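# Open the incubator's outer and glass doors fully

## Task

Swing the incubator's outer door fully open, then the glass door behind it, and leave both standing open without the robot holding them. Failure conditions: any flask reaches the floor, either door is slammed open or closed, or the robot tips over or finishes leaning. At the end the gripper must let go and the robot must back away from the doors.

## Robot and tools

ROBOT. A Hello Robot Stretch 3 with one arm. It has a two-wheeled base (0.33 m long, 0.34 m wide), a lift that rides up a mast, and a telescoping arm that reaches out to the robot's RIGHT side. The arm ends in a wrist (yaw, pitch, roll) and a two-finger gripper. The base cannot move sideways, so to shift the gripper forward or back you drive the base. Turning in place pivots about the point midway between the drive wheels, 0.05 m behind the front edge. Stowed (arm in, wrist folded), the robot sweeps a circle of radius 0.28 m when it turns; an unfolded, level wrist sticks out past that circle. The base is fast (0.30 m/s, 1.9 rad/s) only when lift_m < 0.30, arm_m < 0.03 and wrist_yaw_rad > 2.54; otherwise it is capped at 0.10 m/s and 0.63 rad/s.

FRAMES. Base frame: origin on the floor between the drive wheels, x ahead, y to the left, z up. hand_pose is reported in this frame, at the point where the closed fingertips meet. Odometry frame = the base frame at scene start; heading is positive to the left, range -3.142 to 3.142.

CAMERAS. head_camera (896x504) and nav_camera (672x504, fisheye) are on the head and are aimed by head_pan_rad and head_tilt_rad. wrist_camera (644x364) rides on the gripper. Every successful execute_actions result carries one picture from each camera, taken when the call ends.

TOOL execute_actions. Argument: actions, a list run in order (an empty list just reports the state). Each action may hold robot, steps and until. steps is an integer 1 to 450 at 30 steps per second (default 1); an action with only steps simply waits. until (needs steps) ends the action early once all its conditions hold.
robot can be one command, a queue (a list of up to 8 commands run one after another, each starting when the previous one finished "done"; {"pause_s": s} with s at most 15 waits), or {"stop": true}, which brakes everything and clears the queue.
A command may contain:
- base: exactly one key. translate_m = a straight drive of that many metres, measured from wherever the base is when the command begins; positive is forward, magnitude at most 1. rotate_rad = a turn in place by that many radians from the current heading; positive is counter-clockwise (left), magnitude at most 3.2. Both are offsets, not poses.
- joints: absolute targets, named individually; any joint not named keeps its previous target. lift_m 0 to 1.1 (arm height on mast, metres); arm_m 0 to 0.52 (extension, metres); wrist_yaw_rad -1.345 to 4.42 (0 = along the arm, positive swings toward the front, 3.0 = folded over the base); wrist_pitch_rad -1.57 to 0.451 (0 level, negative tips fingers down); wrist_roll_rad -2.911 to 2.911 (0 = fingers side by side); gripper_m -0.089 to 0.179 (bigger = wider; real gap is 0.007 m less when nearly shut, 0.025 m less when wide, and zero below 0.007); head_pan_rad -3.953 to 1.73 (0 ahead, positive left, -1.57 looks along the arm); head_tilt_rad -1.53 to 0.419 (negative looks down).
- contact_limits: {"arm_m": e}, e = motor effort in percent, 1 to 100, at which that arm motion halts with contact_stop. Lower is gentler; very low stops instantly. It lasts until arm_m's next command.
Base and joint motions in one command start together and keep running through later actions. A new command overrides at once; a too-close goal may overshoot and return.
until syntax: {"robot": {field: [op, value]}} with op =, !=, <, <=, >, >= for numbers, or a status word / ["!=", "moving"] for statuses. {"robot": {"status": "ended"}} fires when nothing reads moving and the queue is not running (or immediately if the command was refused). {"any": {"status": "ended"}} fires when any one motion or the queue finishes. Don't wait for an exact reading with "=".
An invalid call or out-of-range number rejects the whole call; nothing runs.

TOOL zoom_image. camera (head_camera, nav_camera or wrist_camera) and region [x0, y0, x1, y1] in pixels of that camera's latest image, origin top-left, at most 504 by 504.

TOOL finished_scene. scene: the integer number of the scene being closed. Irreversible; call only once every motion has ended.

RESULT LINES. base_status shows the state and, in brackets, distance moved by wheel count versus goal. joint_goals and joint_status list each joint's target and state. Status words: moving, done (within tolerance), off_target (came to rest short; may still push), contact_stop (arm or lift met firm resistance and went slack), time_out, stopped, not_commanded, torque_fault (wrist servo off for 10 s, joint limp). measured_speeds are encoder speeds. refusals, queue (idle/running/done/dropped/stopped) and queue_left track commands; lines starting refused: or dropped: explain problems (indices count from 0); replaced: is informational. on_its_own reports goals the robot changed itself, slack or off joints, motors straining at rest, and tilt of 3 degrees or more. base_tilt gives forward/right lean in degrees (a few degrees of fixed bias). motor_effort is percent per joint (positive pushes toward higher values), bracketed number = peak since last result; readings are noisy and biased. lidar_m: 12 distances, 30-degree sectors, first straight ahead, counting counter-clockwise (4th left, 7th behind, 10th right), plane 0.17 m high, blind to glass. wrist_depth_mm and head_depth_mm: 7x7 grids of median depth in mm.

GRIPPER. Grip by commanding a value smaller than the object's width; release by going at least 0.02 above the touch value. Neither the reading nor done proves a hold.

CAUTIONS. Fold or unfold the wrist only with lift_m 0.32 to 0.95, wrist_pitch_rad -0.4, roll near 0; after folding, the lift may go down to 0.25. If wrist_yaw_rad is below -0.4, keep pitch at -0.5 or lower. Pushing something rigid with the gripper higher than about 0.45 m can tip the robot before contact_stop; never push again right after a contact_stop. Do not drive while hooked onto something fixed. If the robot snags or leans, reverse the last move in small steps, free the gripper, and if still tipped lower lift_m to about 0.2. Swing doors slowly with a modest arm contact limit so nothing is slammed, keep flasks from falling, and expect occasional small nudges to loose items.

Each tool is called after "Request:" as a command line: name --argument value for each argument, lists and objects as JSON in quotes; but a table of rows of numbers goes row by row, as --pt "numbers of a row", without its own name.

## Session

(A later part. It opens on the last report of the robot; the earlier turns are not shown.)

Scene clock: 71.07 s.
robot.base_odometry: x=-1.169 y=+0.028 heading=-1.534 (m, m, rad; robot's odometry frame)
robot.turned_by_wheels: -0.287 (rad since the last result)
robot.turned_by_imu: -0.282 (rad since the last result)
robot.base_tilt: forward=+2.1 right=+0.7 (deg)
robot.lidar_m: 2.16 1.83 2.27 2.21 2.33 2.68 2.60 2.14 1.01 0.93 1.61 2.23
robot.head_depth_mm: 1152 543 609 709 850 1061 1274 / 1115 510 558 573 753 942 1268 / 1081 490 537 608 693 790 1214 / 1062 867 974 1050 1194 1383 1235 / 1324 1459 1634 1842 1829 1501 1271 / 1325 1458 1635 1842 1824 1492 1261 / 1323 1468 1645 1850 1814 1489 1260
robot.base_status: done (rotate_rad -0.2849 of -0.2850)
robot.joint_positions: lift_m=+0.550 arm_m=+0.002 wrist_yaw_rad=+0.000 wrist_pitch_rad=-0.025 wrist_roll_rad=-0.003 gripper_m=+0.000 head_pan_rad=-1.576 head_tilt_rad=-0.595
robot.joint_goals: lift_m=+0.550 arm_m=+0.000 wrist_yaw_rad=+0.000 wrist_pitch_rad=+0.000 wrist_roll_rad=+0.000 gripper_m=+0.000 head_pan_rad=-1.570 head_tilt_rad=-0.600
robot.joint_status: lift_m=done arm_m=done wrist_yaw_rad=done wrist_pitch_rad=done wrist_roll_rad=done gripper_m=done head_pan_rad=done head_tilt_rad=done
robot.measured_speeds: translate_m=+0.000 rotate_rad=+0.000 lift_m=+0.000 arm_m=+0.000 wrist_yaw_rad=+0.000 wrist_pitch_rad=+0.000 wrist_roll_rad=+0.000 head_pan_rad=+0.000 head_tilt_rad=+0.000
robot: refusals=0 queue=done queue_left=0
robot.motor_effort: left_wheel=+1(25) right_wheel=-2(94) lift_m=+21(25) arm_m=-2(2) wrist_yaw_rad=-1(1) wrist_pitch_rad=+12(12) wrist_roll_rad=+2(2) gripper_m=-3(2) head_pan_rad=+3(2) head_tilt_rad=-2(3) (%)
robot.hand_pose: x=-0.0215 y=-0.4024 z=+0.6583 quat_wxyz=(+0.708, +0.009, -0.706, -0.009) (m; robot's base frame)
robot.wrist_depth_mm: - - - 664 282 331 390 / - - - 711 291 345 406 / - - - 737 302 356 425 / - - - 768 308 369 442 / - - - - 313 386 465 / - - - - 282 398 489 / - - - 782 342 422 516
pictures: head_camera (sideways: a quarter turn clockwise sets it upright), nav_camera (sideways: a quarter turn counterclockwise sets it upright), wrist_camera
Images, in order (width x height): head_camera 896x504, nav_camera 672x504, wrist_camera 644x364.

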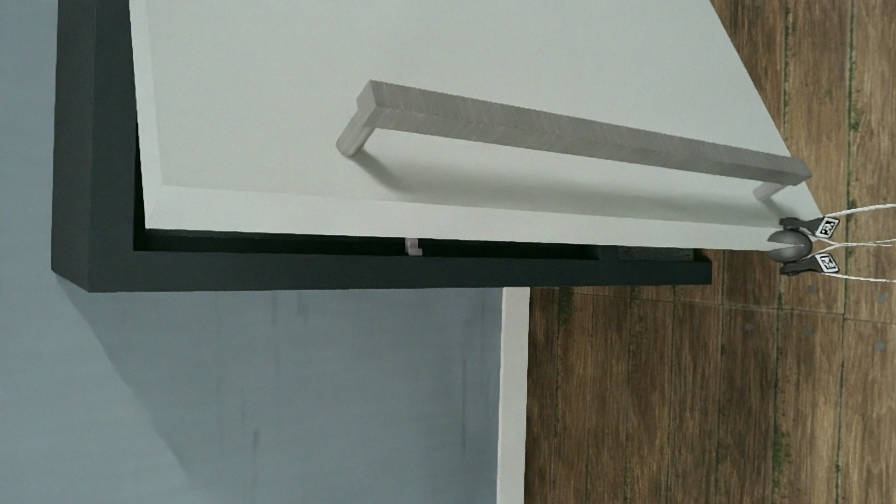

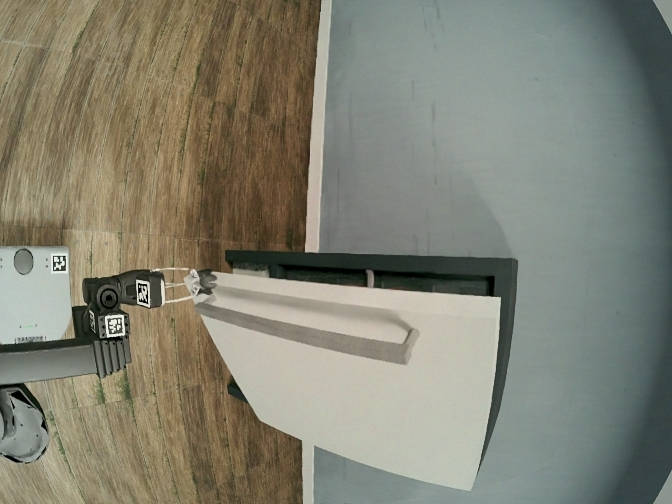

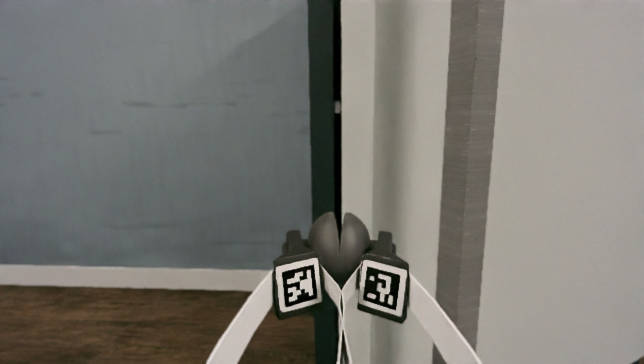

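Request:
execute_actions --actions '[{"robot":[{"base":{"translate_m":0.2}},{"joints":{"arm_m":0.45},"contact_limits":{"arm_m":15}},{"base":{"translate_m":-0.2}}],"steps":450,"until":{"robot":{"status":"ended"}}}]'

Scene clock: 86.23 s.
robot.base_odometry: x=-1.169 y=+0.028 heading=-1.532 (m, m, rad; robot's odometry frame)
robot.turned_by_wheels: +0.002 (rad since the last result)
robot.turned_by_imu: +0.126 (rad since the last result)
robot.base_tilt: forward=+2.2 right=+0.7 (deg)
robot.lidar_m: 1.81 2.35 2.22 2.21 2.44 2.63 2.61 1.91 0.99 0.93 1.68 2.16
robot.head_depth_mm: 1139 468 508 569 619 825 1225 / 1102 860 556 595 670 759 924 / 1286 1385 992 1107 1257 1428 1232 / 1326 1471 1635 1841 1832 1502 1266 / 1346 1495 1667 1874 1826 1491 1264 / 1364 1514 1697 1937 1822 1487 1261 / 1389 1535 1741 1971 1811 1485 1256
robot.base_status: done (translate_m -0.1999 of -0.2000)
robot.joint_positions: lift_m=+0.550 arm_m=+0.450 wrist_yaw_rad=-0.001 wrist_pitch_rad=-0.023 wrist_roll_rad=-0.002 gripper_m=+0.000 head_pan_rad=-1.576 head_tilt_rad=-0.595
robot.joint_goals: lift_m=+0.550 arm_m=+0.450 wrist_yaw_rad=+0.000 wrist_pitch_rad=+0.000 wrist_roll_rad=+0.000 gripper_m=+0.000 head_pan_rad=-1.570 head_tilt_rad=-0.600
robot.joint_status: lift_m=done arm_m=done wrist_yaw_rad=done wrist_pitch_rad=done wrist_roll_rad=done gripper_m=done head_pan_rad=done head_tilt_rad=done
robot.measured_speeds: translate_m=+0.000 rotate_rad=+0.000 lift_m=+0.000 arm_m=+0.000 wrist_yaw_rad=+0.000 wrist_pitch_rad=+0.000 wrist_roll_rad=+0.000 head_pan_rad=+0.000 head_tilt_rad=+0.000
robot: refusals=0 queue=done queue_left=0
robot.on_its_own: right_wheel is at rest, and its effort (-65) is outside its rest range (-18 to +18)
robot.motor_effort: left_wheel=+16(32) right_wheel=-65(97) lift_m=+22(23) arm_m=+2(5) wrist_yaw_rad=+0(4) wrist_pitch_rad=+11(12) wrist_roll_rad=+1(2) gripper_m=-2(3) head_pan_rad=+2(3) head_tilt_rad=-2(2) (%)
robot.contact_limits: arm_m 15 (drawing in: default 15, maximum 24; extending or still: default 21, maximum 34)
robot.hand_pose: x=-0.0217 y=-0.8504 z=+0.6587 quat_wxyz=(+0.708, +0.008, -0.706, -0.009) (m; robot's base frame)
robot.wrist_depth_mm: 993 923 869 810 779 211 290 / - 962 910 845 771 216 218 / - 983 937 866 711 223 629 / - - 953 889 669 229 635 / - - 987 924 514 237 326 / - - - - 290 245 587 / - - - 975 932 255 512
pictures: head_camera (sideways: a quarter turn clockwise sets it upright), nav_camera (sideways: a quarter turn counterclockwise sets it upright), wrist_camera
Images, in order (width x height): head_camera 896x504, nav_camera 672x504, wrist_camera 644x364.

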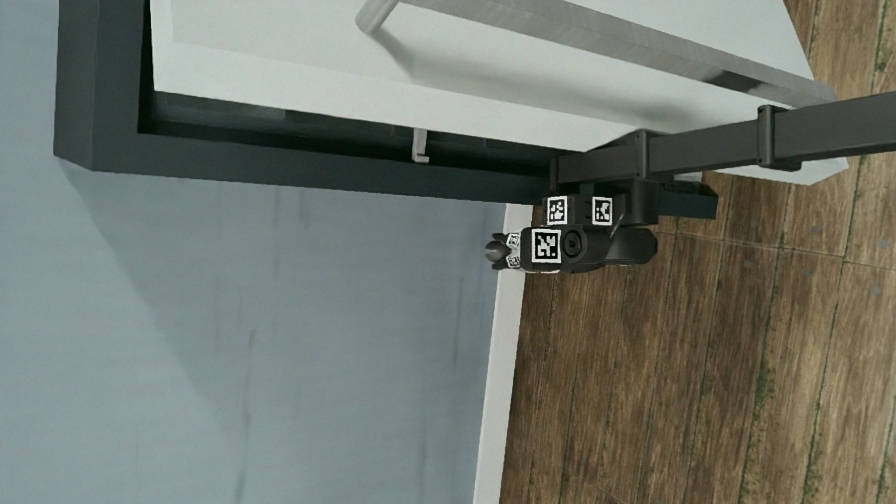

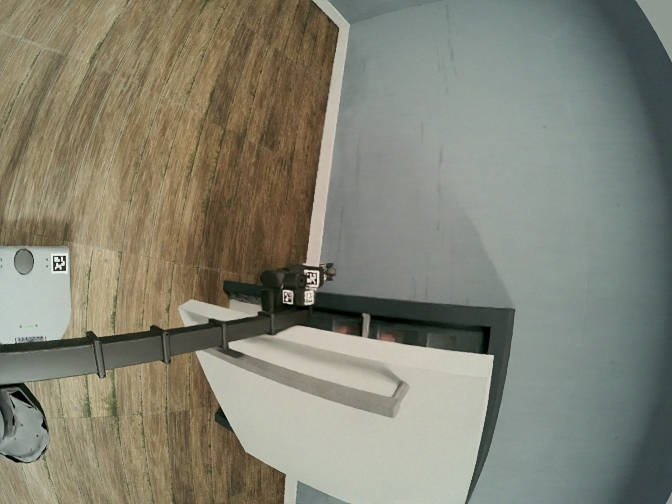

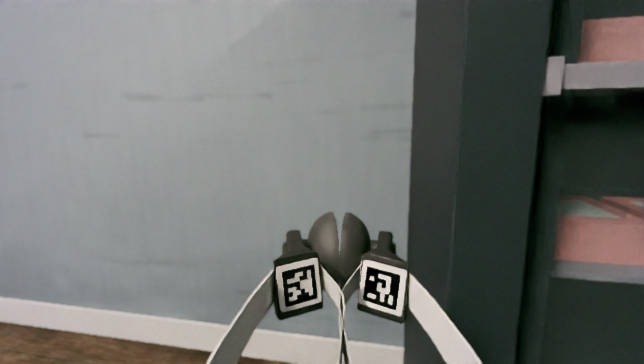

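Request:
execute_actions --actions '[{"robot":[{"joints":{"arm_m":0.33},"contact_limits":{"arm_m":24}}],"steps":450,"until":{"robot":{"status":"ended"}}}]'

Scene clock: 89.40 s.
robot.base_odometry: x=-1.169 y=+0.028 heading=-1.534 (m, m, rad; robot's odometry frame)
robot.turned_by_wheels: -0.002 (rad since the last result)
robot.turned_by_imu: -0.003 (rad since the last result)
robot.base_tilt: forward=+2.1 right=+0.7 (deg)
robot.lidar_m: 1.81 2.34 2.21 2.20 2.44 2.64 2.62 1.91 0.98 0.93 1.68 2.16
robot.head_depth_mm: 1119 454 478 533 611 677 1192 / 1091 915 1006 597 637 718 837 / 1287 887 998 1109 1272 - 1243 / 1329 1465 1635 1848 1947 1448 1264 / 1339 1494 1667 1883 1821 1491 1269 / 1369 1508 1692 1925 1817 1490 1262 / 1390 1547 1721 1949 1816 1487 1256
robot.base_status: done (translate_m -0.2000 of -0.2000)
robot.joint_positions: lift_m=+0.550 arm_m=+0.330 wrist_yaw_rad=+0.000 wrist_pitch_rad=-0.023 wrist_roll_rad=-0.002 gripper_m=+0.000 head_pan_rad=-1.576 head_tilt_rad=-0.596
robot.joint_goals: lift_m=+0.550 arm_m=+0.330 wrist_yaw_rad=+0.000 wrist_pitch_rad=+0.000 wrist_roll_rad=+0.000 gripper_m=+0.000 head_pan_rad=-1.570 head_tilt_rad=-0.600
robot.joint_status: lift_m=done arm_m=done wrist_yaw_rad=done wrist_pitch_rad=done wrist_roll_rad=done gripper_m=done head_pan_rad=done head_tilt_rad=done
robot.measured_speeds: translate_m=+0.000 rotate_rad=+0.000 lift_m=+0.000 arm_m=+0.000 wrist_yaw_rad=+0.000 wrist_pitch_rad=+0.000 wrist_roll_rad=+0.000 head_pan_rad=+0.000 head_tilt_rad=+0.000
robot: refusals=0 queue=done queue_left=0
robot.motor_effort: left_wheel=-1(16) right_wheel=+1(66) lift_m=+22(22) arm_m=-2(4) wrist_yaw_rad=+0(0) wrist_pitch_rad=+11(11) wrist_roll_rad=+1(1) gripper_m=-2(2) head_pan_rad=+2(3) head_tilt_rad=-2(3) (%)
robot.contact_limits: arm_m 24 (drawing in: default 15, maximum 24; extending or still: default 21, maximum 34)
robot.hand_pose: x=-0.0216 y=-0.7309 z=+0.6588 quat_wxyz=(+0.708, +0.008, -0.706, -0.008) (m; robot's base frame)
robot.wrist_depth_mm: - - - 930 363 666 691 / - - - 964 344 367 393 / - - - - 347 764 730 / - - - - 356 453 513 / - - - - 368 441 435 / - - - - 375 639 668 / - - - - 502 513 512
pictures: head_camera (sideways: a quarter turn clockwise sets it upright), nav_camera (sideways: a quarter turn counterclockwise sets it upright), wrist_camera
Images, in order (width x height): head_camera 896x504, nav_camera 672x504, wrist_camera 644x364.

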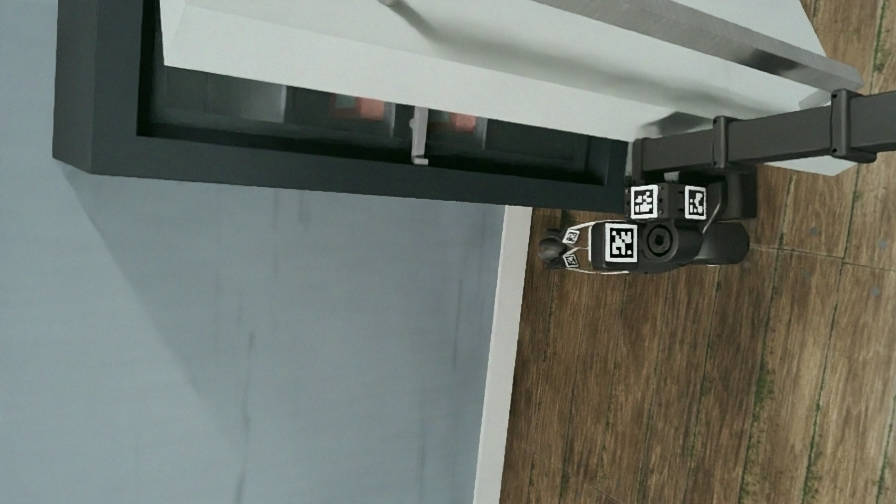

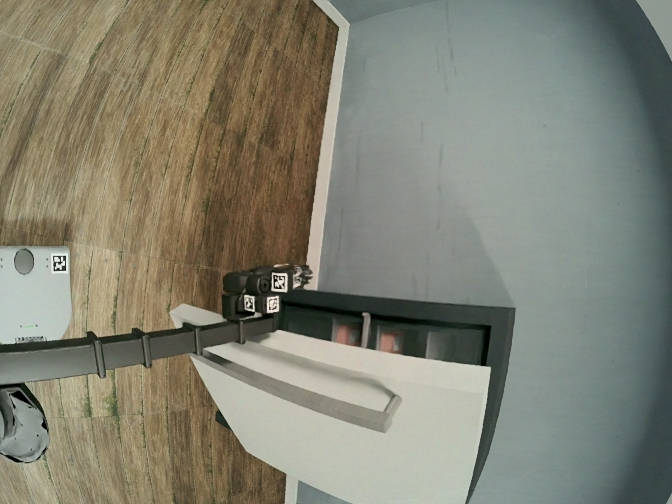

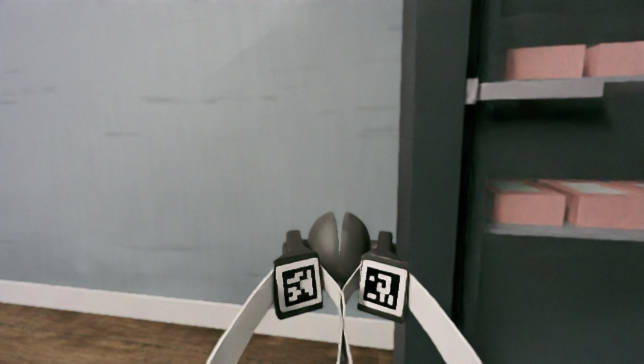

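Request:
execute_actions --actions '[{"robot":[{"base":{"translate_m":-0.08},"joints":{"arm_m":0.18},"contact_limits":{"arm_m":24}}],"steps":450,"until":{"robot":{"status":"ended"}}}]'

Scene clock: 92.03 s.
robot.base_odometry: x=-1.172 y=+0.108 heading=-1.534 (m, m, rad; robot's odometry frame)
robot.turned_by_wheels: +0.000 (rad since the last result)
robot.turned_by_imu: +0.000 (rad since the last result)
robot.base_tilt: forward=+2.1 right=+0.7 (deg)
robot.lidar_m: 1.89 2.44 2.23 2.24 2.45 2.56 2.53 1.90 0.98 0.92 1.67 2.23
robot.head_depth_mm: 1122 458 502 546 693 861 1243 / 1093 435 475 531 579 680 963 / 1058 809 498 553 626 725 - / 1303 1412 1575 1749 1300 1459 - / 1344 1483 1654 1880 1827 1500 1260 / 1355 1507 1679 1904 1817 1492 1259 / 1375 1529 1710 1951 1826 1490 1255
robot.base_status: done (translate_m -0.0800 of -0.0800)
robot.joint_positions: lift_m=+0.550 arm_m=+0.180 wrist_yaw_rad=+0.002 wrist_pitch_rad=-0.023 wrist_roll_rad=-0.002 gripper_m=+0.000 head_pan_rad=-1.576 head_tilt_rad=-0.596
robot.joint_goals: lift_m=+0.550 arm_m=+0.180 wrist_yaw_rad=+0.000 wrist_pitch_rad=+0.000 wrist_roll_rad=+0.000 gripper_m=+0.000 head_pan_rad=-1.570 head_tilt_rad=-0.600
robot.joint_status: lift_m=done arm_m=done wrist_yaw_rad=done wrist_pitch_rad=done wrist_roll_rad=done gripper_m=done head_pan_rad=done head_tilt_rad=done
robot.measured_speeds: translate_m=+0.000 rotate_rad=+0.000 lift_m=+0.000 arm_m=+0.000 wrist_yaw_rad=+0.000 wrist_pitch_rad=+0.000 wrist_roll_rad=+0.000 head_pan_rad=+0.000 head_tilt_rad=+0.000
robot: refusals=0 queue=done queue_left=0
robot.motor_effort: left_wheel=+0(4) right_wheel=-1(6) lift_m=+21(22) arm_m=-2(1) wrist_yaw_rad=-2(5) wrist_pitch_rad=+11(11) wrist_roll_rad=+1(2) gripper_m=-2(3) head_pan_rad=+2(3) head_tilt_rad=-2(1) (%)
robot.contact_limits: arm_m 24 (drawing in: default 15, maximum 24; extending or still: default 21, maximum 34)
robot.hand_pose: x=-0.0210 y=-0.5809 z=+0.6588 quat_wxyz=(+0.708, +0.009, -0.706, -0.008) (m; robot's base frame)
robot.wrist_depth_mm: - - - - 653 79 62 / - - - - 524 81 62 / - - - - 543 82 63 / - - - - 556 83 64 / - - - - 693 84 64 / - - - - 110 85 65 / - - - - 553 86 66
pictures: head_camera (sideways: a quarter turn clockwise sets it upright), nav_camera (sideways: a quarter turn counterclockwise sets it upright), wrist_camera
Images, in order (width x height): head_camera 896x504, nav_camera 672x504, wrist_camera 644x364.

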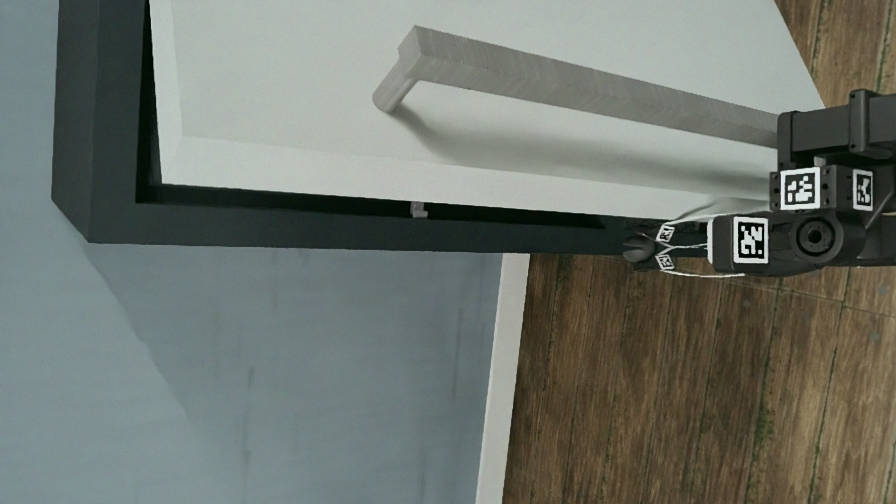

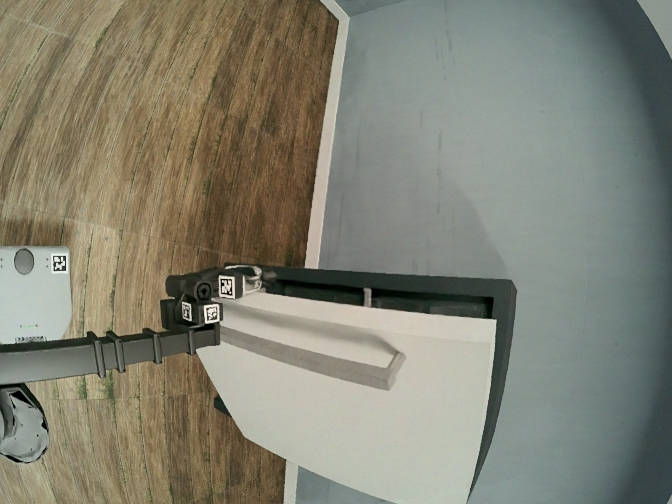

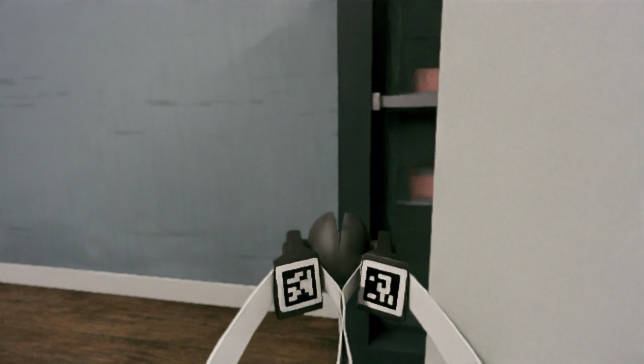

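Request:
execute_actions --actions '[{"robot":[{"joints":{"wrist_yaw_rad":-0.45,"wrist_pitch_rad":-0.1}},{"base":{"translate_m":-0.05},"joints":{"arm_m":0.08,"wrist_yaw_rad":-0.45},"contact_limits":{"arm_m":24}}],"steps":450,"until":{"robot":{"status":"ended"}}}]'

Scene clock: 95.83 s.
robot.base_odometry: x=-1.174 y=+0.158 heading=-1.534 (m, m, rad; robot's odometry frame)
robot.turned_by_wheels: +0.000 (rad since the last result)
robot.turned_by_imu: +0.052 (rad since the last result)
robot.base_tilt: forward=+2.1 right=+0.7 (deg)
robot.lidar_m: 1.93 2.55 2.24 2.25 2.52 2.51 2.50 1.81 0.96 0.92 1.70 2.27
robot.head_depth_mm: 1118 1127 1108 1169 1287 1377 1273 / 1089 1202 1102 1214 1275 1402 1274 / 1066 880 1001 1180 1274 1429 1296 / 1318 1414 1581 1780 1711 1438 1274 / 1340 1499 1664 1893 1827 1490 1257 / 1378 1524 1715 1941 1803 1488 1256 / 1404 1556 1755 1999 1816 1492 1258
robot.base_status: done (translate_m -0.0500 of -0.0500)
robot.joint_positions: lift_m=+0.550 arm_m=+0.080 wrist_yaw_rad=-0.449 wrist_pitch_rad=-0.125 wrist_roll_rad=-0.003 gripper_m=+0.000 head_pan_rad=-1.576 head_tilt_rad=-0.596
robot.joint_goals: lift_m=+0.550 arm_m=+0.080 wrist_yaw_rad=-0.450 wrist_pitch_rad=-0.100 wrist_roll_rad=+0.000 gripper_m=+0.000 head_pan_rad=-1.570 head_tilt_rad=-0.600
robot.joint_status: lift_m=done arm_m=done wrist_yaw_rad=done wrist_pitch_rad=done wrist_roll_rad=done gripper_m=done head_pan_rad=done head_tilt_rad=done
robot.measured_speeds: translate_m=+0.000 rotate_rad=+0.000 lift_m=+0.000 arm_m=+0.000 wrist_yaw_rad=+0.000 wrist_pitch_rad=+0.000 wrist_roll_rad=+0.000 head_pan_rad=+0.000 head_tilt_rad=+0.000
robot: refusals=0 queue=done queue_left=0
robot.motor_effort: left_wheel=-1(18) right_wheel=-1(84) lift_m=+22(22) arm_m=-2(2) wrist_yaw_rad=-1(93) wrist_pitch_rad=+12(14) wrist_roll_rad=+2(2) gripper_m=-2(10) head_pan_rad=+2(2) head_tilt_rad=-2(2) (%)
robot.contact_limits: arm_m 24 (drawing in: default 15, maximum 24; extending or still: default 21, maximum 34)
robot.hand_pose: x=-0.1306 y=-0.4516 z=+0.6329 quat_wxyz=(+0.679, -0.114, -0.697, -0.201) (m; robot's base frame)
robot.wrist_depth_mm: 984 981 643 994 910 649 472 / - - 619 - 894 673 466 / - - 681 729 872 690 469 / - - 781 - 954 719 465 / - - 691 875 780 737 462 / - - 658 - 804 781 465 / 978 992 733 797 848 905 461
pictures: head_camera (sideways: a quarter turn clockwise sets it upright), nav_camera (sideways: a quarter turn counterclockwise sets it upright), wrist_camera
Images, in order (width x height): head_camera 896x504, nav_camera 672x504, wrist_camera 644x364.

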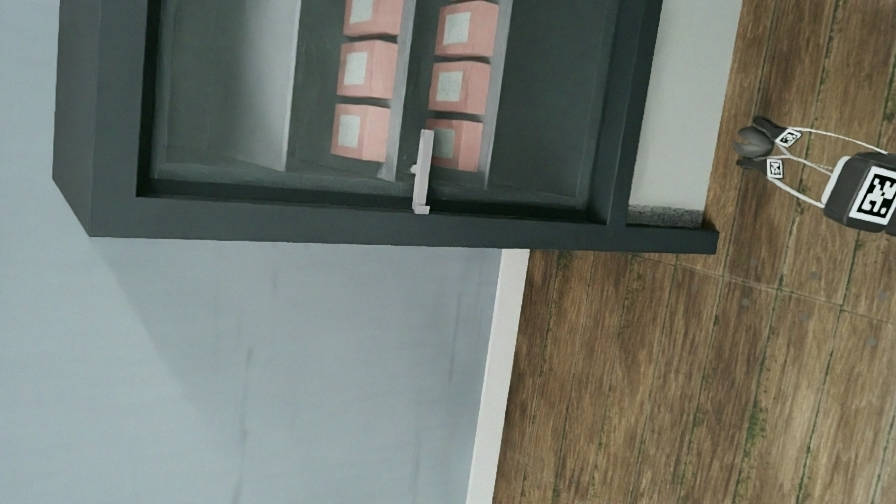

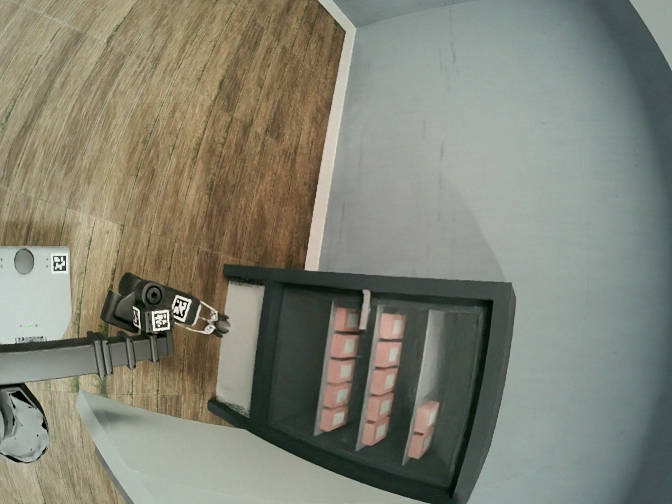

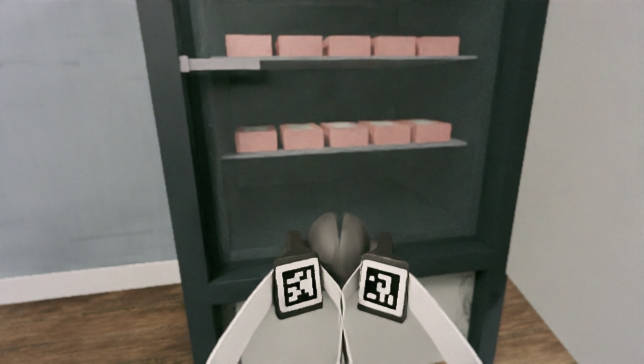

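Request:
execute_actions --actions '[{"robot":[{"base":{"rotate_rad":-0.175},"joints":{"wrist_yaw_rad":0,"wrist_pitch_rad":0,"head_pan_rad":-2.0}},{"joints":{"arm_m":0.25}},{"base":{"translate_m":-0.2}}],"steps":450,"until":{"robot":{"status":"ended"}}}]'

Scene clock: 103.23 s.
robot.base_odometry: x=-1.147 y=+0.356 heading=-1.709 (m, m, rad; robot's odometry frame)
robot.turned_by_wheels: -0.175 (rad since the last result)
robot.turned_by_imu: -0.174 (rad since the last result)
robot.base_tilt: forward=+2.1 right=+0.7 (deg)
robot.lidar_m: 2.46 2.12 2.29 2.25 2.36 2.37 2.30 2.07 0.95 0.95 0.96 2.21
robot.head_depth_mm: 1587 1768 - - - 323 465 / 1518 1607 - - - 301 361 / 1459 387 323 337 339 339 380 / 1355 529 566 616 674 750 675 / 1278 904 1017 1166 1289 1462 1208 / 991 1028 1136 1248 1280 1377 1202 / 976 1033 1080 1168 1260 1306 1245
robot.base_status: done (translate_m -0.2000 of -0.2000)
robot.joint_positions: lift_m=+0.550 arm_m=+0.250 wrist_yaw_rad=-0.001 wrist_pitch_rad=-0.027 wrist_roll_rad=-0.003 gripper_m=+0.000 head_pan_rad=-1.993 head_tilt_rad=-0.596
robot.joint_goals: lift_m=+0.550 arm_m=+0.250 wrist_yaw_rad=+0.000 wrist_pitch_rad=+0.000 wrist_roll_rad=+0.000 gripper_m=+0.000 head_pan_rad=-2.000 head_tilt_rad=-0.600
robot.joint_status: lift_m=done arm_m=done wrist_yaw_rad=done wrist_pitch_rad=done wrist_roll_rad=done gripper_m=done head_pan_rad=done head_tilt_rad=done
robot.measured_speeds: translate_m=+0.000 rotate_rad=+0.000 lift_m=+0.000 arm_m=+0.000 wrist_yaw_rad=+0.000 wrist_pitch_rad=+0.000 wrist_roll_rad=+0.000 head_pan_rad=+0.000 head_tilt_rad=+0.000
robot: refusals=0 queue=done queue_left=0
robot.motor_effort: left_wheel=+1(4) right_wheel=-2(9) lift_m=+22(21) arm_m=+3(2) wrist_yaw_rad=+0(4) wrist_pitch_rad=+13(14) wrist_roll_rad=+2(2) gripper_m=-3(2) head_pan_rad=-2(25) head_tilt_rad=-2(2) (%)
robot.hand_pose: x=-0.0216 y=-0.6502 z=+0.6577 quat_wxyz=(+0.708, +0.009, -0.706, -0.010) (m; robot's base frame)
robot.wrist_depth_mm: - 460 707 801 825 547 400 / - 462 522 510 542 474 398 / - 480 785 910 873 554 400 / - 494 578 544 541 521 398 / - 503 714 517 871 506 405 / - 507 644 - 719 550 418 / - 535 543 534 518 504 428
pictures: head_camera (sideways: a quarter turn clockwise sets it upright), nav_camera (sideways: a quarter turn counterclockwise sets it upright), wrist_camera
Images, in order (width x height): head_camera 896x504, nav_camera 672x504, wrist_camera 644x364.

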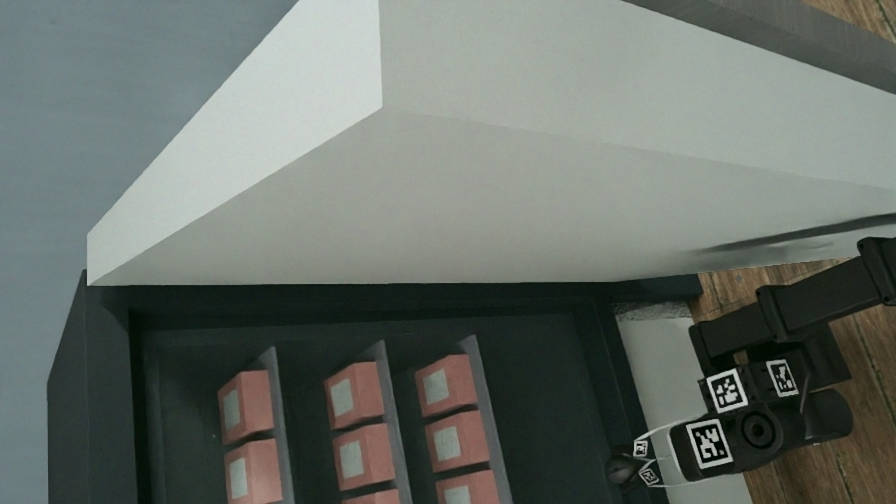

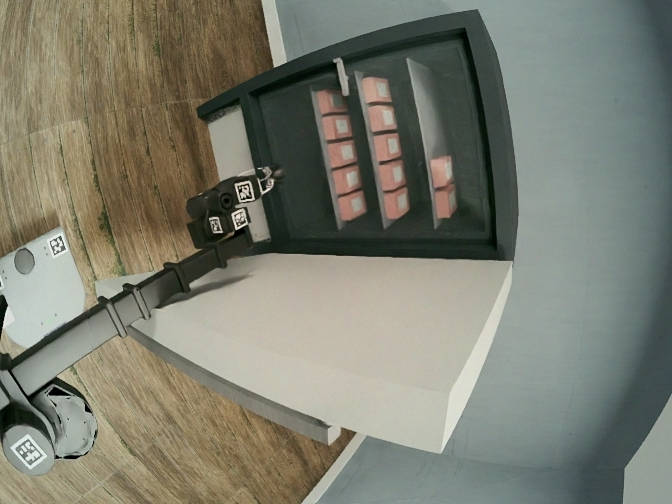

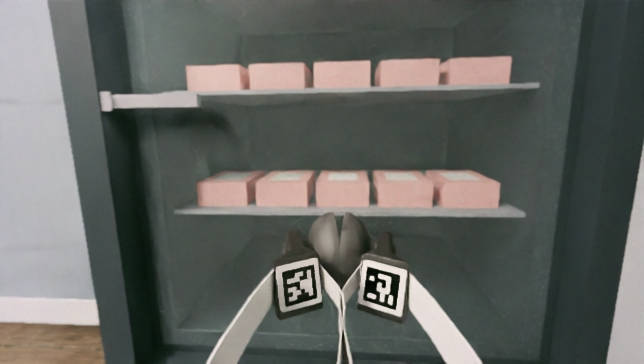

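Request:
execute_actions --actions '[{"robot":[{"base":{"translate_m":-0.22}}],"steps":450,"until":{"robot":{"status":"ended"}}}]'

Scene clock: 106.90 s.
robot.base_odometry: x=-1.116 y=+0.574 heading=-1.709 (m, m, rad; robot's odometry frame)
robot.turned_by_wheels: +0.000 (rad since the last result)
robot.turned_by_imu: -0.001 (rad since the last result)
robot.base_tilt: forward=+2.1 right=+0.7 (deg)
robot.lidar_m: 2.33 2.34 2.33 2.26 2.37 2.14 2.08 2.07 1.55 0.90 0.99 2.21
robot.head_depth_mm: 1576 1761 1936 - - - 325 / 1511 1676 - - - - 301 / 1453 1563 - - 303 322 365 / 1395 384 305 333 377 436 479 / 1345 395 392 454 543 609 1185 / 1266 501 574 720 968 1221 1207 / 1199 757 892 1061 1224 1299 1243
robot.base_status: done (translate_m -0.2200 of -0.2200)
robot.joint_positions: lift_m=+0.550 arm_m=+0.250 wrist_yaw_rad=+0.000 wrist_pitch_rad=-0.026 wrist_roll_rad=-0.003 gripper_m=+0.000 head_pan_rad=-1.993 head_tilt_rad=-0.596
robot.joint_goals: lift_m=+0.550 arm_m=+0.250 wrist_yaw_rad=+0.000 wrist_pitch_rad=+0.000 wrist_roll_rad=+0.000 gripper_m=+0.000 head_pan_rad=-2.000 head_tilt_rad=-0.600
robot.joint_status: lift_m=done arm_m=done wrist_yaw_rad=done wrist_pitch_rad=done wrist_roll_rad=done gripper_m=done head_pan_rad=done head_tilt_rad=done
robot.measured_speeds: translate_m=+0.000 rotate_rad=+0.000 lift_m=+0.000 arm_m=+0.000 wrist_yaw_rad=+0.000 wrist_pitch_rad=+0.000 wrist_roll_rad=+0.000 head_pan_rad=+0.000 head_tilt_rad=+0.000
robot: refusals=0 queue=done queue_left=0
robot.motor_effort: left_wheel=+1(5) right_wheel=-2(21) lift_m=+22(22) arm_m=+3(3) wrist_yaw_rad=+0(0) wrist_pitch_rad=+13(13) wrist_roll_rad=+1(1) gripper_m=-2(2) head_pan_rad=-3(3) head_tilt_rad=-1(2) (%)
robot.hand_pose: x=-0.0216 y=-0.6502 z=+0.6578 quat_wxyz=(+0.708, +0.009, -0.706, -0.010) (m; robot's base frame)
robot.wrist_depth_mm: 569 704 779 793 402 216 141 / 528 531 513 557 399 216 141 / 558 795 917 896 400 217 141 / 561 573 552 549 409 216 141 / 549 740 901 513 416 218 142 / 564 689 682 - 353 218 142 / 553 547 536 525 502 218 142
pictures: head_camera (sideways: a quarter turn clockwise sets it upright), nav_camera (sideways: a quarter turn counterclockwise sets it upright), wrist_camera
Images, in order (width x height): head_camera 896x504, nav_camera 672x504, wrist_camera 644x364.

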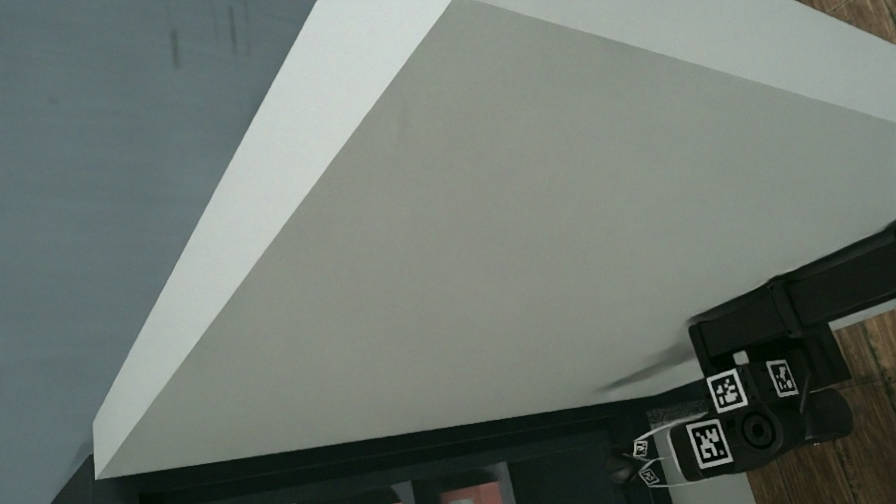

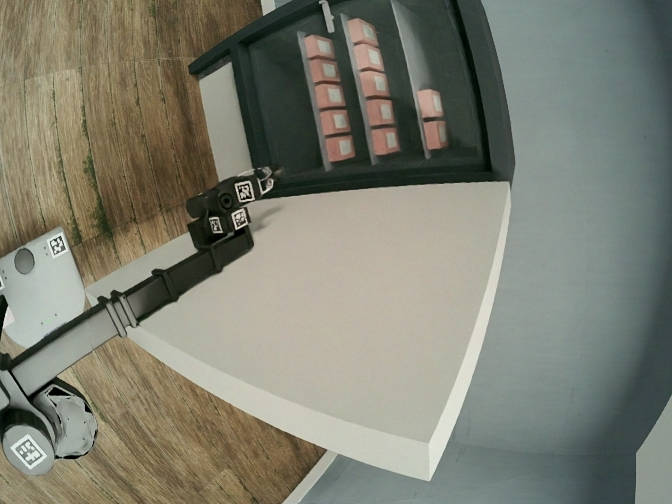

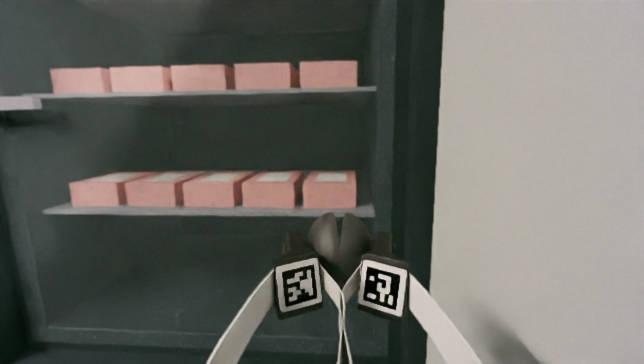

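Request:
execute_actions --actions '[{"robot":[{"base":{"translate_m":-0.1},"joints":{"arm_m":0.1}}],"steps":450,"until":{"robot":{"status":"ended"}}}]'

Scene clock: 109.43 s.
robot.base_odometry: x=-1.103 y=+0.673 heading=-1.709 (m, m, rad; robot's odometry frame)
robot.turned_by_wheels: +0.000 (rad since the last result)
robot.turned_by_imu: +0.000 (rad since the last result)
robot.base_tilt: forward=+2.1 right=+0.7 (deg)
robot.lidar_m: 2.43 2.44 2.33 2.26 2.38 2.04 1.98 2.06 1.54 0.89 0.99 2.21
robot.head_depth_mm: 1574 1768 - - - 293 366 / 1512 1674 - - 289 307 347 / 1444 1567 285 294 323 366 421 / 1398 1450 304 341 389 453 525 / 1333 382 361 415 486 590 725 / 1287 416 446 530 654 853 1283 / 1234 493 581 732 993 1290 1256
robot.base_status: done (translate_m -0.1000 of -0.1000)
robot.joint_positions: lift_m=+0.550 arm_m=+0.100 wrist_yaw_rad=+0.000 wrist_pitch_rad=-0.026 wrist_roll_rad=-0.003 gripper_m=+0.000 head_pan_rad=-1.993 head_tilt_rad=-0.596
robot.joint_goals: lift_m=+0.550 arm_m=+0.100 wrist_yaw_rad=+0.000 wrist_pitch_rad=+0.000 wrist_roll_rad=+0.000 gripper_m=+0.000 head_pan_rad=-2.000 head_tilt_rad=-0.600
robot.joint_status: lift_m=done arm_m=done wrist_yaw_rad=done wrist_pitch_rad=done wrist_roll_rad=done gripper_m=done head_pan_rad=done head_tilt_rad=done
robot.measured_speeds: translate_m=+0.000 rotate_rad=+0.000 lift_m=+0.000 arm_m=+0.000 wrist_yaw_rad=+0.000 wrist_pitch_rad=+0.000 wrist_roll_rad=+0.000 head_pan_rad=+0.000 head_tilt_rad=+0.000
robot: refusals=0 queue=done queue_left=0
robot.motor_effort: left_wheel=+0(3) right_wheel=-3(20) lift_m=+22(21) arm_m=-2(2) wrist_yaw_rad=+1(1) wrist_pitch_rad=+13(13) wrist_roll_rad=+1(2) gripper_m=-3(2) head_pan_rad=-3(3) head_tilt_rad=-2(2) (%)
robot.hand_pose: x=-0.0215 y=-0.5008 z=+0.6578 quat_wxyz=(+0.708, +0.010, -0.706, -0.010) (m; robot's base frame)
robot.wrist_depth_mm: 663 769 790 565 247 151 109 / 669 845 681 579 250 152 110 / 670 951 - 599 253 154 110 / 689 719 696 616 256 155 111 / 696 884 996 - 251 157 112 / 695 693 693 - 223 158 113 / 693 656 652 622 304 159 113
pictures: head_camera (sideways: a quarter turn clockwise sets it upright), nav_camera (sideways: a quarter turn counterclockwise sets it upright), wrist_camera
Images, in order (width x height): head_camera 896x504, nav_camera 672x504, wrist_camera 644x364.

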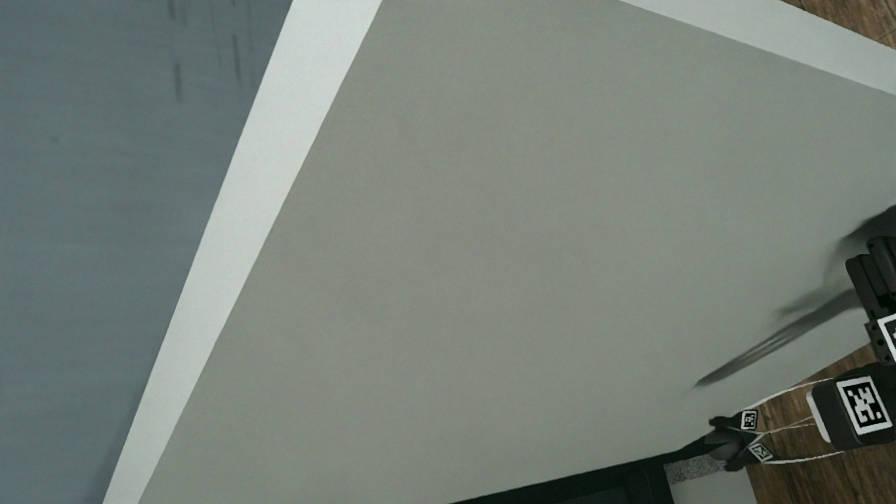

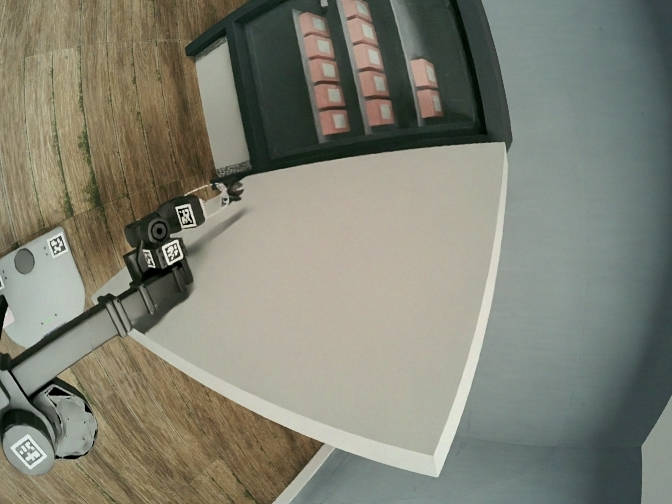

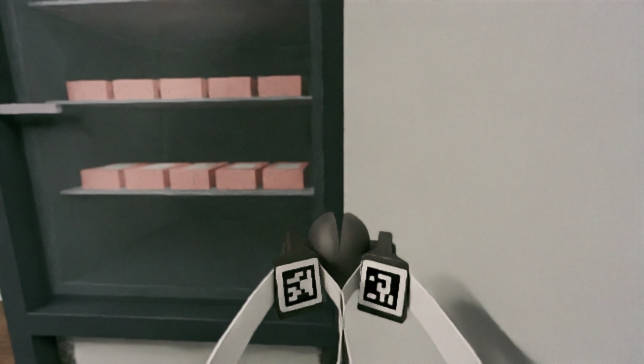

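Request:
execute_actions --actions '[{"robot":[{"base":{"translate_m":-0.06}}],"steps":450,"until":{"robot":{"status":"ended"}}}]'

Scene clock: 112.00 s.
robot.base_odometry: x=-1.094 y=+0.732 heading=-1.709 (m, m, rad; robot's odometry frame)
robot.turned_by_wheels: +0.000 (rad since the last result)
robot.turned_by_imu: +0.000 (rad since the last result)
robot.base_tilt: forward=+2.1 right=+0.7 (deg)
robot.lidar_m: 2.48 2.99 2.33 2.27 2.37 1.98 1.92 2.00 1.54 0.89 0.98 2.19
robot.head_depth_mm: 1568 1763 - - - 315 1223 / 1505 1663 - 288 306 342 391 / 1447 1559 286 310 347 397 460 / 1392 1453 315 354 404 471 552 / 1332 381 360 412 482 580 715 / 1283 401 420 493 596 749 910 / 1240 456 506 615 784 1091 1259
robot.base_status: done (translate_m -0.0600 of -0.0600)
robot.joint_positions: lift_m=+0.550 arm_m=+0.100 wrist_yaw_rad=+0.000 wrist_pitch_rad=-0.026 wrist_roll_rad=-0.002 gripper_m=+0.000 head_pan_rad=-1.993 head_tilt_rad=-0.596
robot.joint_goals: lift_m=+0.550 arm_m=+0.100 wrist_yaw_rad=+0.000 wrist_pitch_rad=+0.000 wrist_roll_rad=+0.000 gripper_m=+0.000 head_pan_rad=-2.000 head_tilt_rad=-0.600
robot.joint_status: lift_m=done arm_m=done wrist_yaw_rad=done wrist_pitch_rad=done wrist_roll_rad=done gripper_m=done head_pan_rad=done head_tilt_rad=done
robot.measured_speeds: translate_m=+0.000 rotate_rad=+0.000 lift_m=+0.000 arm_m=+0.000 wrist_yaw_rad=+0.000 wrist_pitch_rad=+0.000 wrist_roll_rad=+0.000 head_pan_rad=+0.000 head_tilt_rad=+0.000
robot: refusals=0 queue=done queue_left=0
robot.motor_effort: left_wheel=+1(6) right_wheel=-2(35) lift_m=+22(22) arm_m=-1(2) wrist_yaw_rad=-1(1) wrist_pitch_rad=+13(13) wrist_roll_rad=+1(1) gripper_m=-2(2) head_pan_rad=-3(2) head_tilt_rad=-1(3) (%)
robot.hand_pose: x=-0.0215 y=-0.5007 z=+0.6578 quat_wxyz=(+0.708, +0.010, -0.706, -0.010) (m; robot's base frame)
robot.wrist_depth_mm: 696 778 775 380 193 130 98 / 701 938 660 394 197 131 99 / 742 - - 407 200 133 99 / 718 718 691 429 204 134 100 / 731 930 999 572 201 136 101 / 707 699 690 - 184 138 102 / 736 657 649 489 236 139 103
pictures: head_camera (sideways: a quarter turn clockwise sets it upright), nav_camera (sideways: a quarter turn counterclockwise sets it upright), wrist_camera
Images, in order (width x height): head_camera 896x504, nav_camera 672x504, wrist_camera 644x364.

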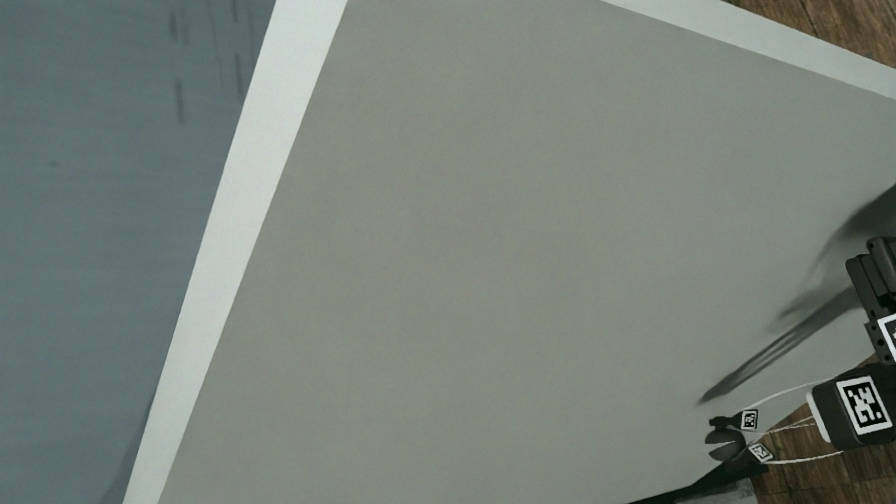

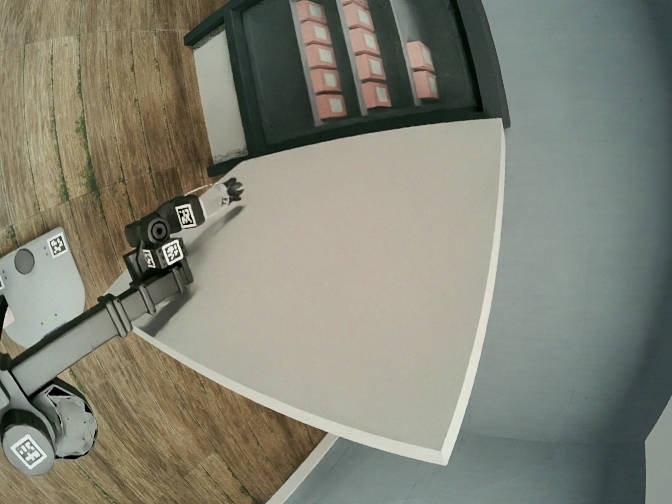

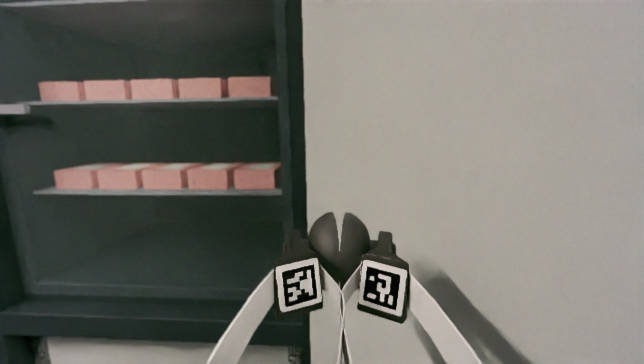

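Request:
execute_actions --actions '[{"robot":[{"base":{"translate_m":-0.08}}],"steps":450,"until":{"robot":{"status":"ended"}}}]'

Scene clock: 114.13 s.
robot.base_odometry: x=-1.083 y=+0.811 heading=-1.708 (m, m, rad; robot's odometry frame)
robot.turned_by_wheels: +0.001 (rad since the last result)
robot.turned_by_imu: +0.008 (rad since the last result)
robot.base_tilt: forward=+5.3 right=+0.7 (deg)
robot.lidar_m: 2.39 2.40 2.34 2.27 2.38 1.90 1.85 1.95 1.53 0.89 0.98 2.19
robot.head_depth_mm: 1559 1753 1896 - - 324 1281 / 1497 1687 305 - 292 316 366 / 1447 1591 289 299 326 362 408 / 1380 1488 305 335 375 423 477 / 1329 409 347 388 441 510 594 / 1292 399 403 459 535 633 730 / 1240 441 481 563 682 861 1225
robot.base_status: done (translate_m -0.0799 of -0.0800)
robot.joint_positions: lift_m=+0.550 arm_m=+0.100 wrist_yaw_rad=+0.004 wrist_pitch_rad=-0.025 wrist_roll_rad=-0.001 gripper_m=+0.000 head_pan_rad=-1.994 head_tilt_rad=-0.596
robot.joint_goals: lift_m=+0.550 arm_m=+0.100 wrist_yaw_rad=+0.000 wrist_pitch_rad=+0.000 wrist_roll_rad=+0.000 gripper_m=+0.000 head_pan_rad=-2.000 head_tilt_rad=-0.600
robot.joint_status: lift_m=done arm_m=done wrist_yaw_rad=done wrist_pitch_rad=done wrist_roll_rad=done gripper_m=done head_pan_rad=done head_tilt_rad=done
robot.measured_speeds: translate_m=+0.000 rotate_rad=+0.000 lift_m=+0.000 arm_m=+0.000 wrist_yaw_rad=+0.000 wrist_pitch_rad=+0.000 wrist_roll_rad=+0.000 head_pan_rad=+0.000 head_tilt_rad=+0.000
robot: refusals=0 queue=done queue_left=0
robot.on_its_own: base_tilt is 3.2 degrees off its reading at the scene's start (forward=+2.1 right=+0.7); right_wheel is at rest, and its effort (-51) is outside its rest range (-18 to +18)
robot.motor_effort: left_wheel=+5(22) right_wheel=-51(79) lift_m=+28(28) arm_m=+3(4) wrist_yaw_rad=-3(4) wrist_pitch_rad=+13(13) wrist_roll_rad=+1(1) gripper_m=-2(3) head_pan_rad=-3(2) head_tilt_rad=-2(2) (%)
robot.hand_pose: x=-0.0204 y=-0.5001 z=+0.6577 quat_wxyz=(+0.708, +0.011, -0.706, -0.008) (m; robot's base frame)
robot.wrist_depth_mm: 738 890 841 304 147 97 73 / 698 897 788 304 147 97 73 / 768 - - 306 148 97 73 / 738 721 715 308 148 98 73 / 768 912 922 365 144 98 73 / 700 687 689 - 130 98 73 / 743 714 672 314 162 98 73
pictures: head_camera (sideways: a quarter turn clockwise sets it upright), nav_camera (sideways: a quarter turn counterclockwise sets it upright), wrist_camera
Images, in order (width x height): head_camera 896x504, nav_camera 672x504, wrist_camera 644x364.

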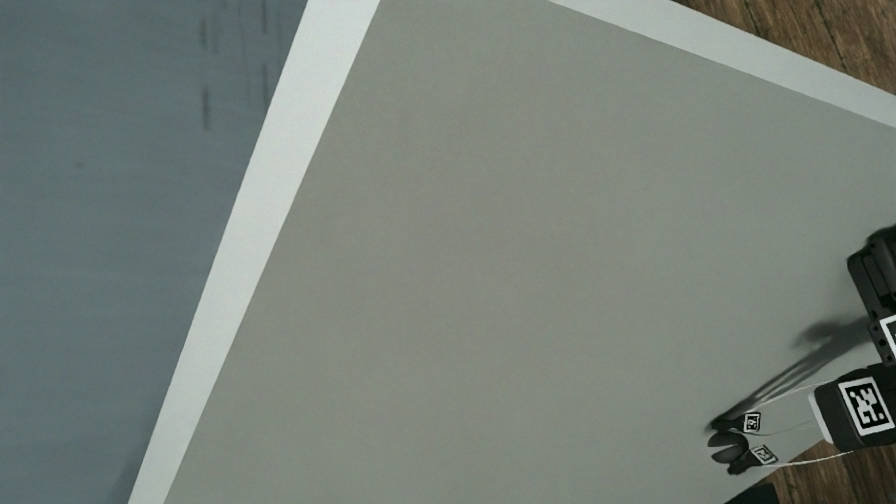

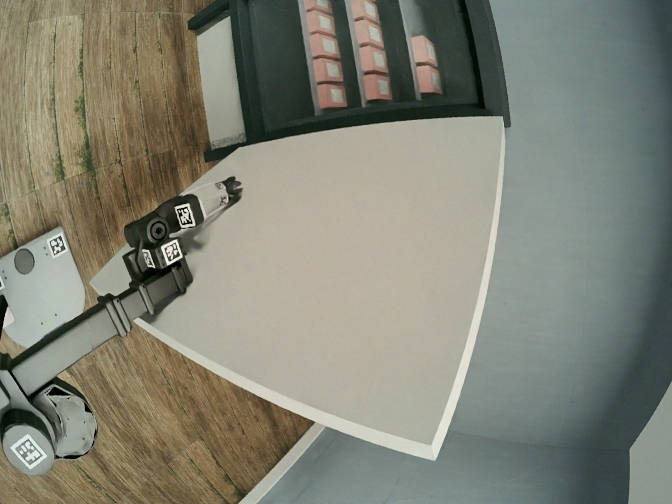

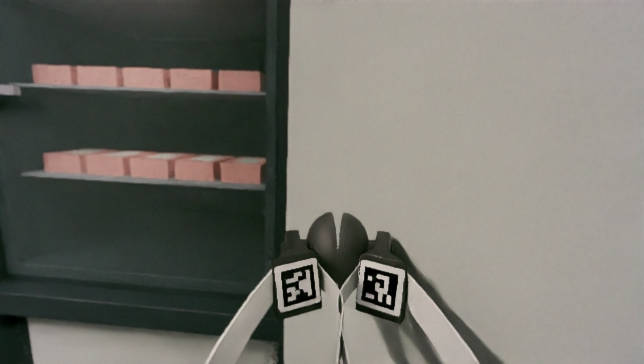

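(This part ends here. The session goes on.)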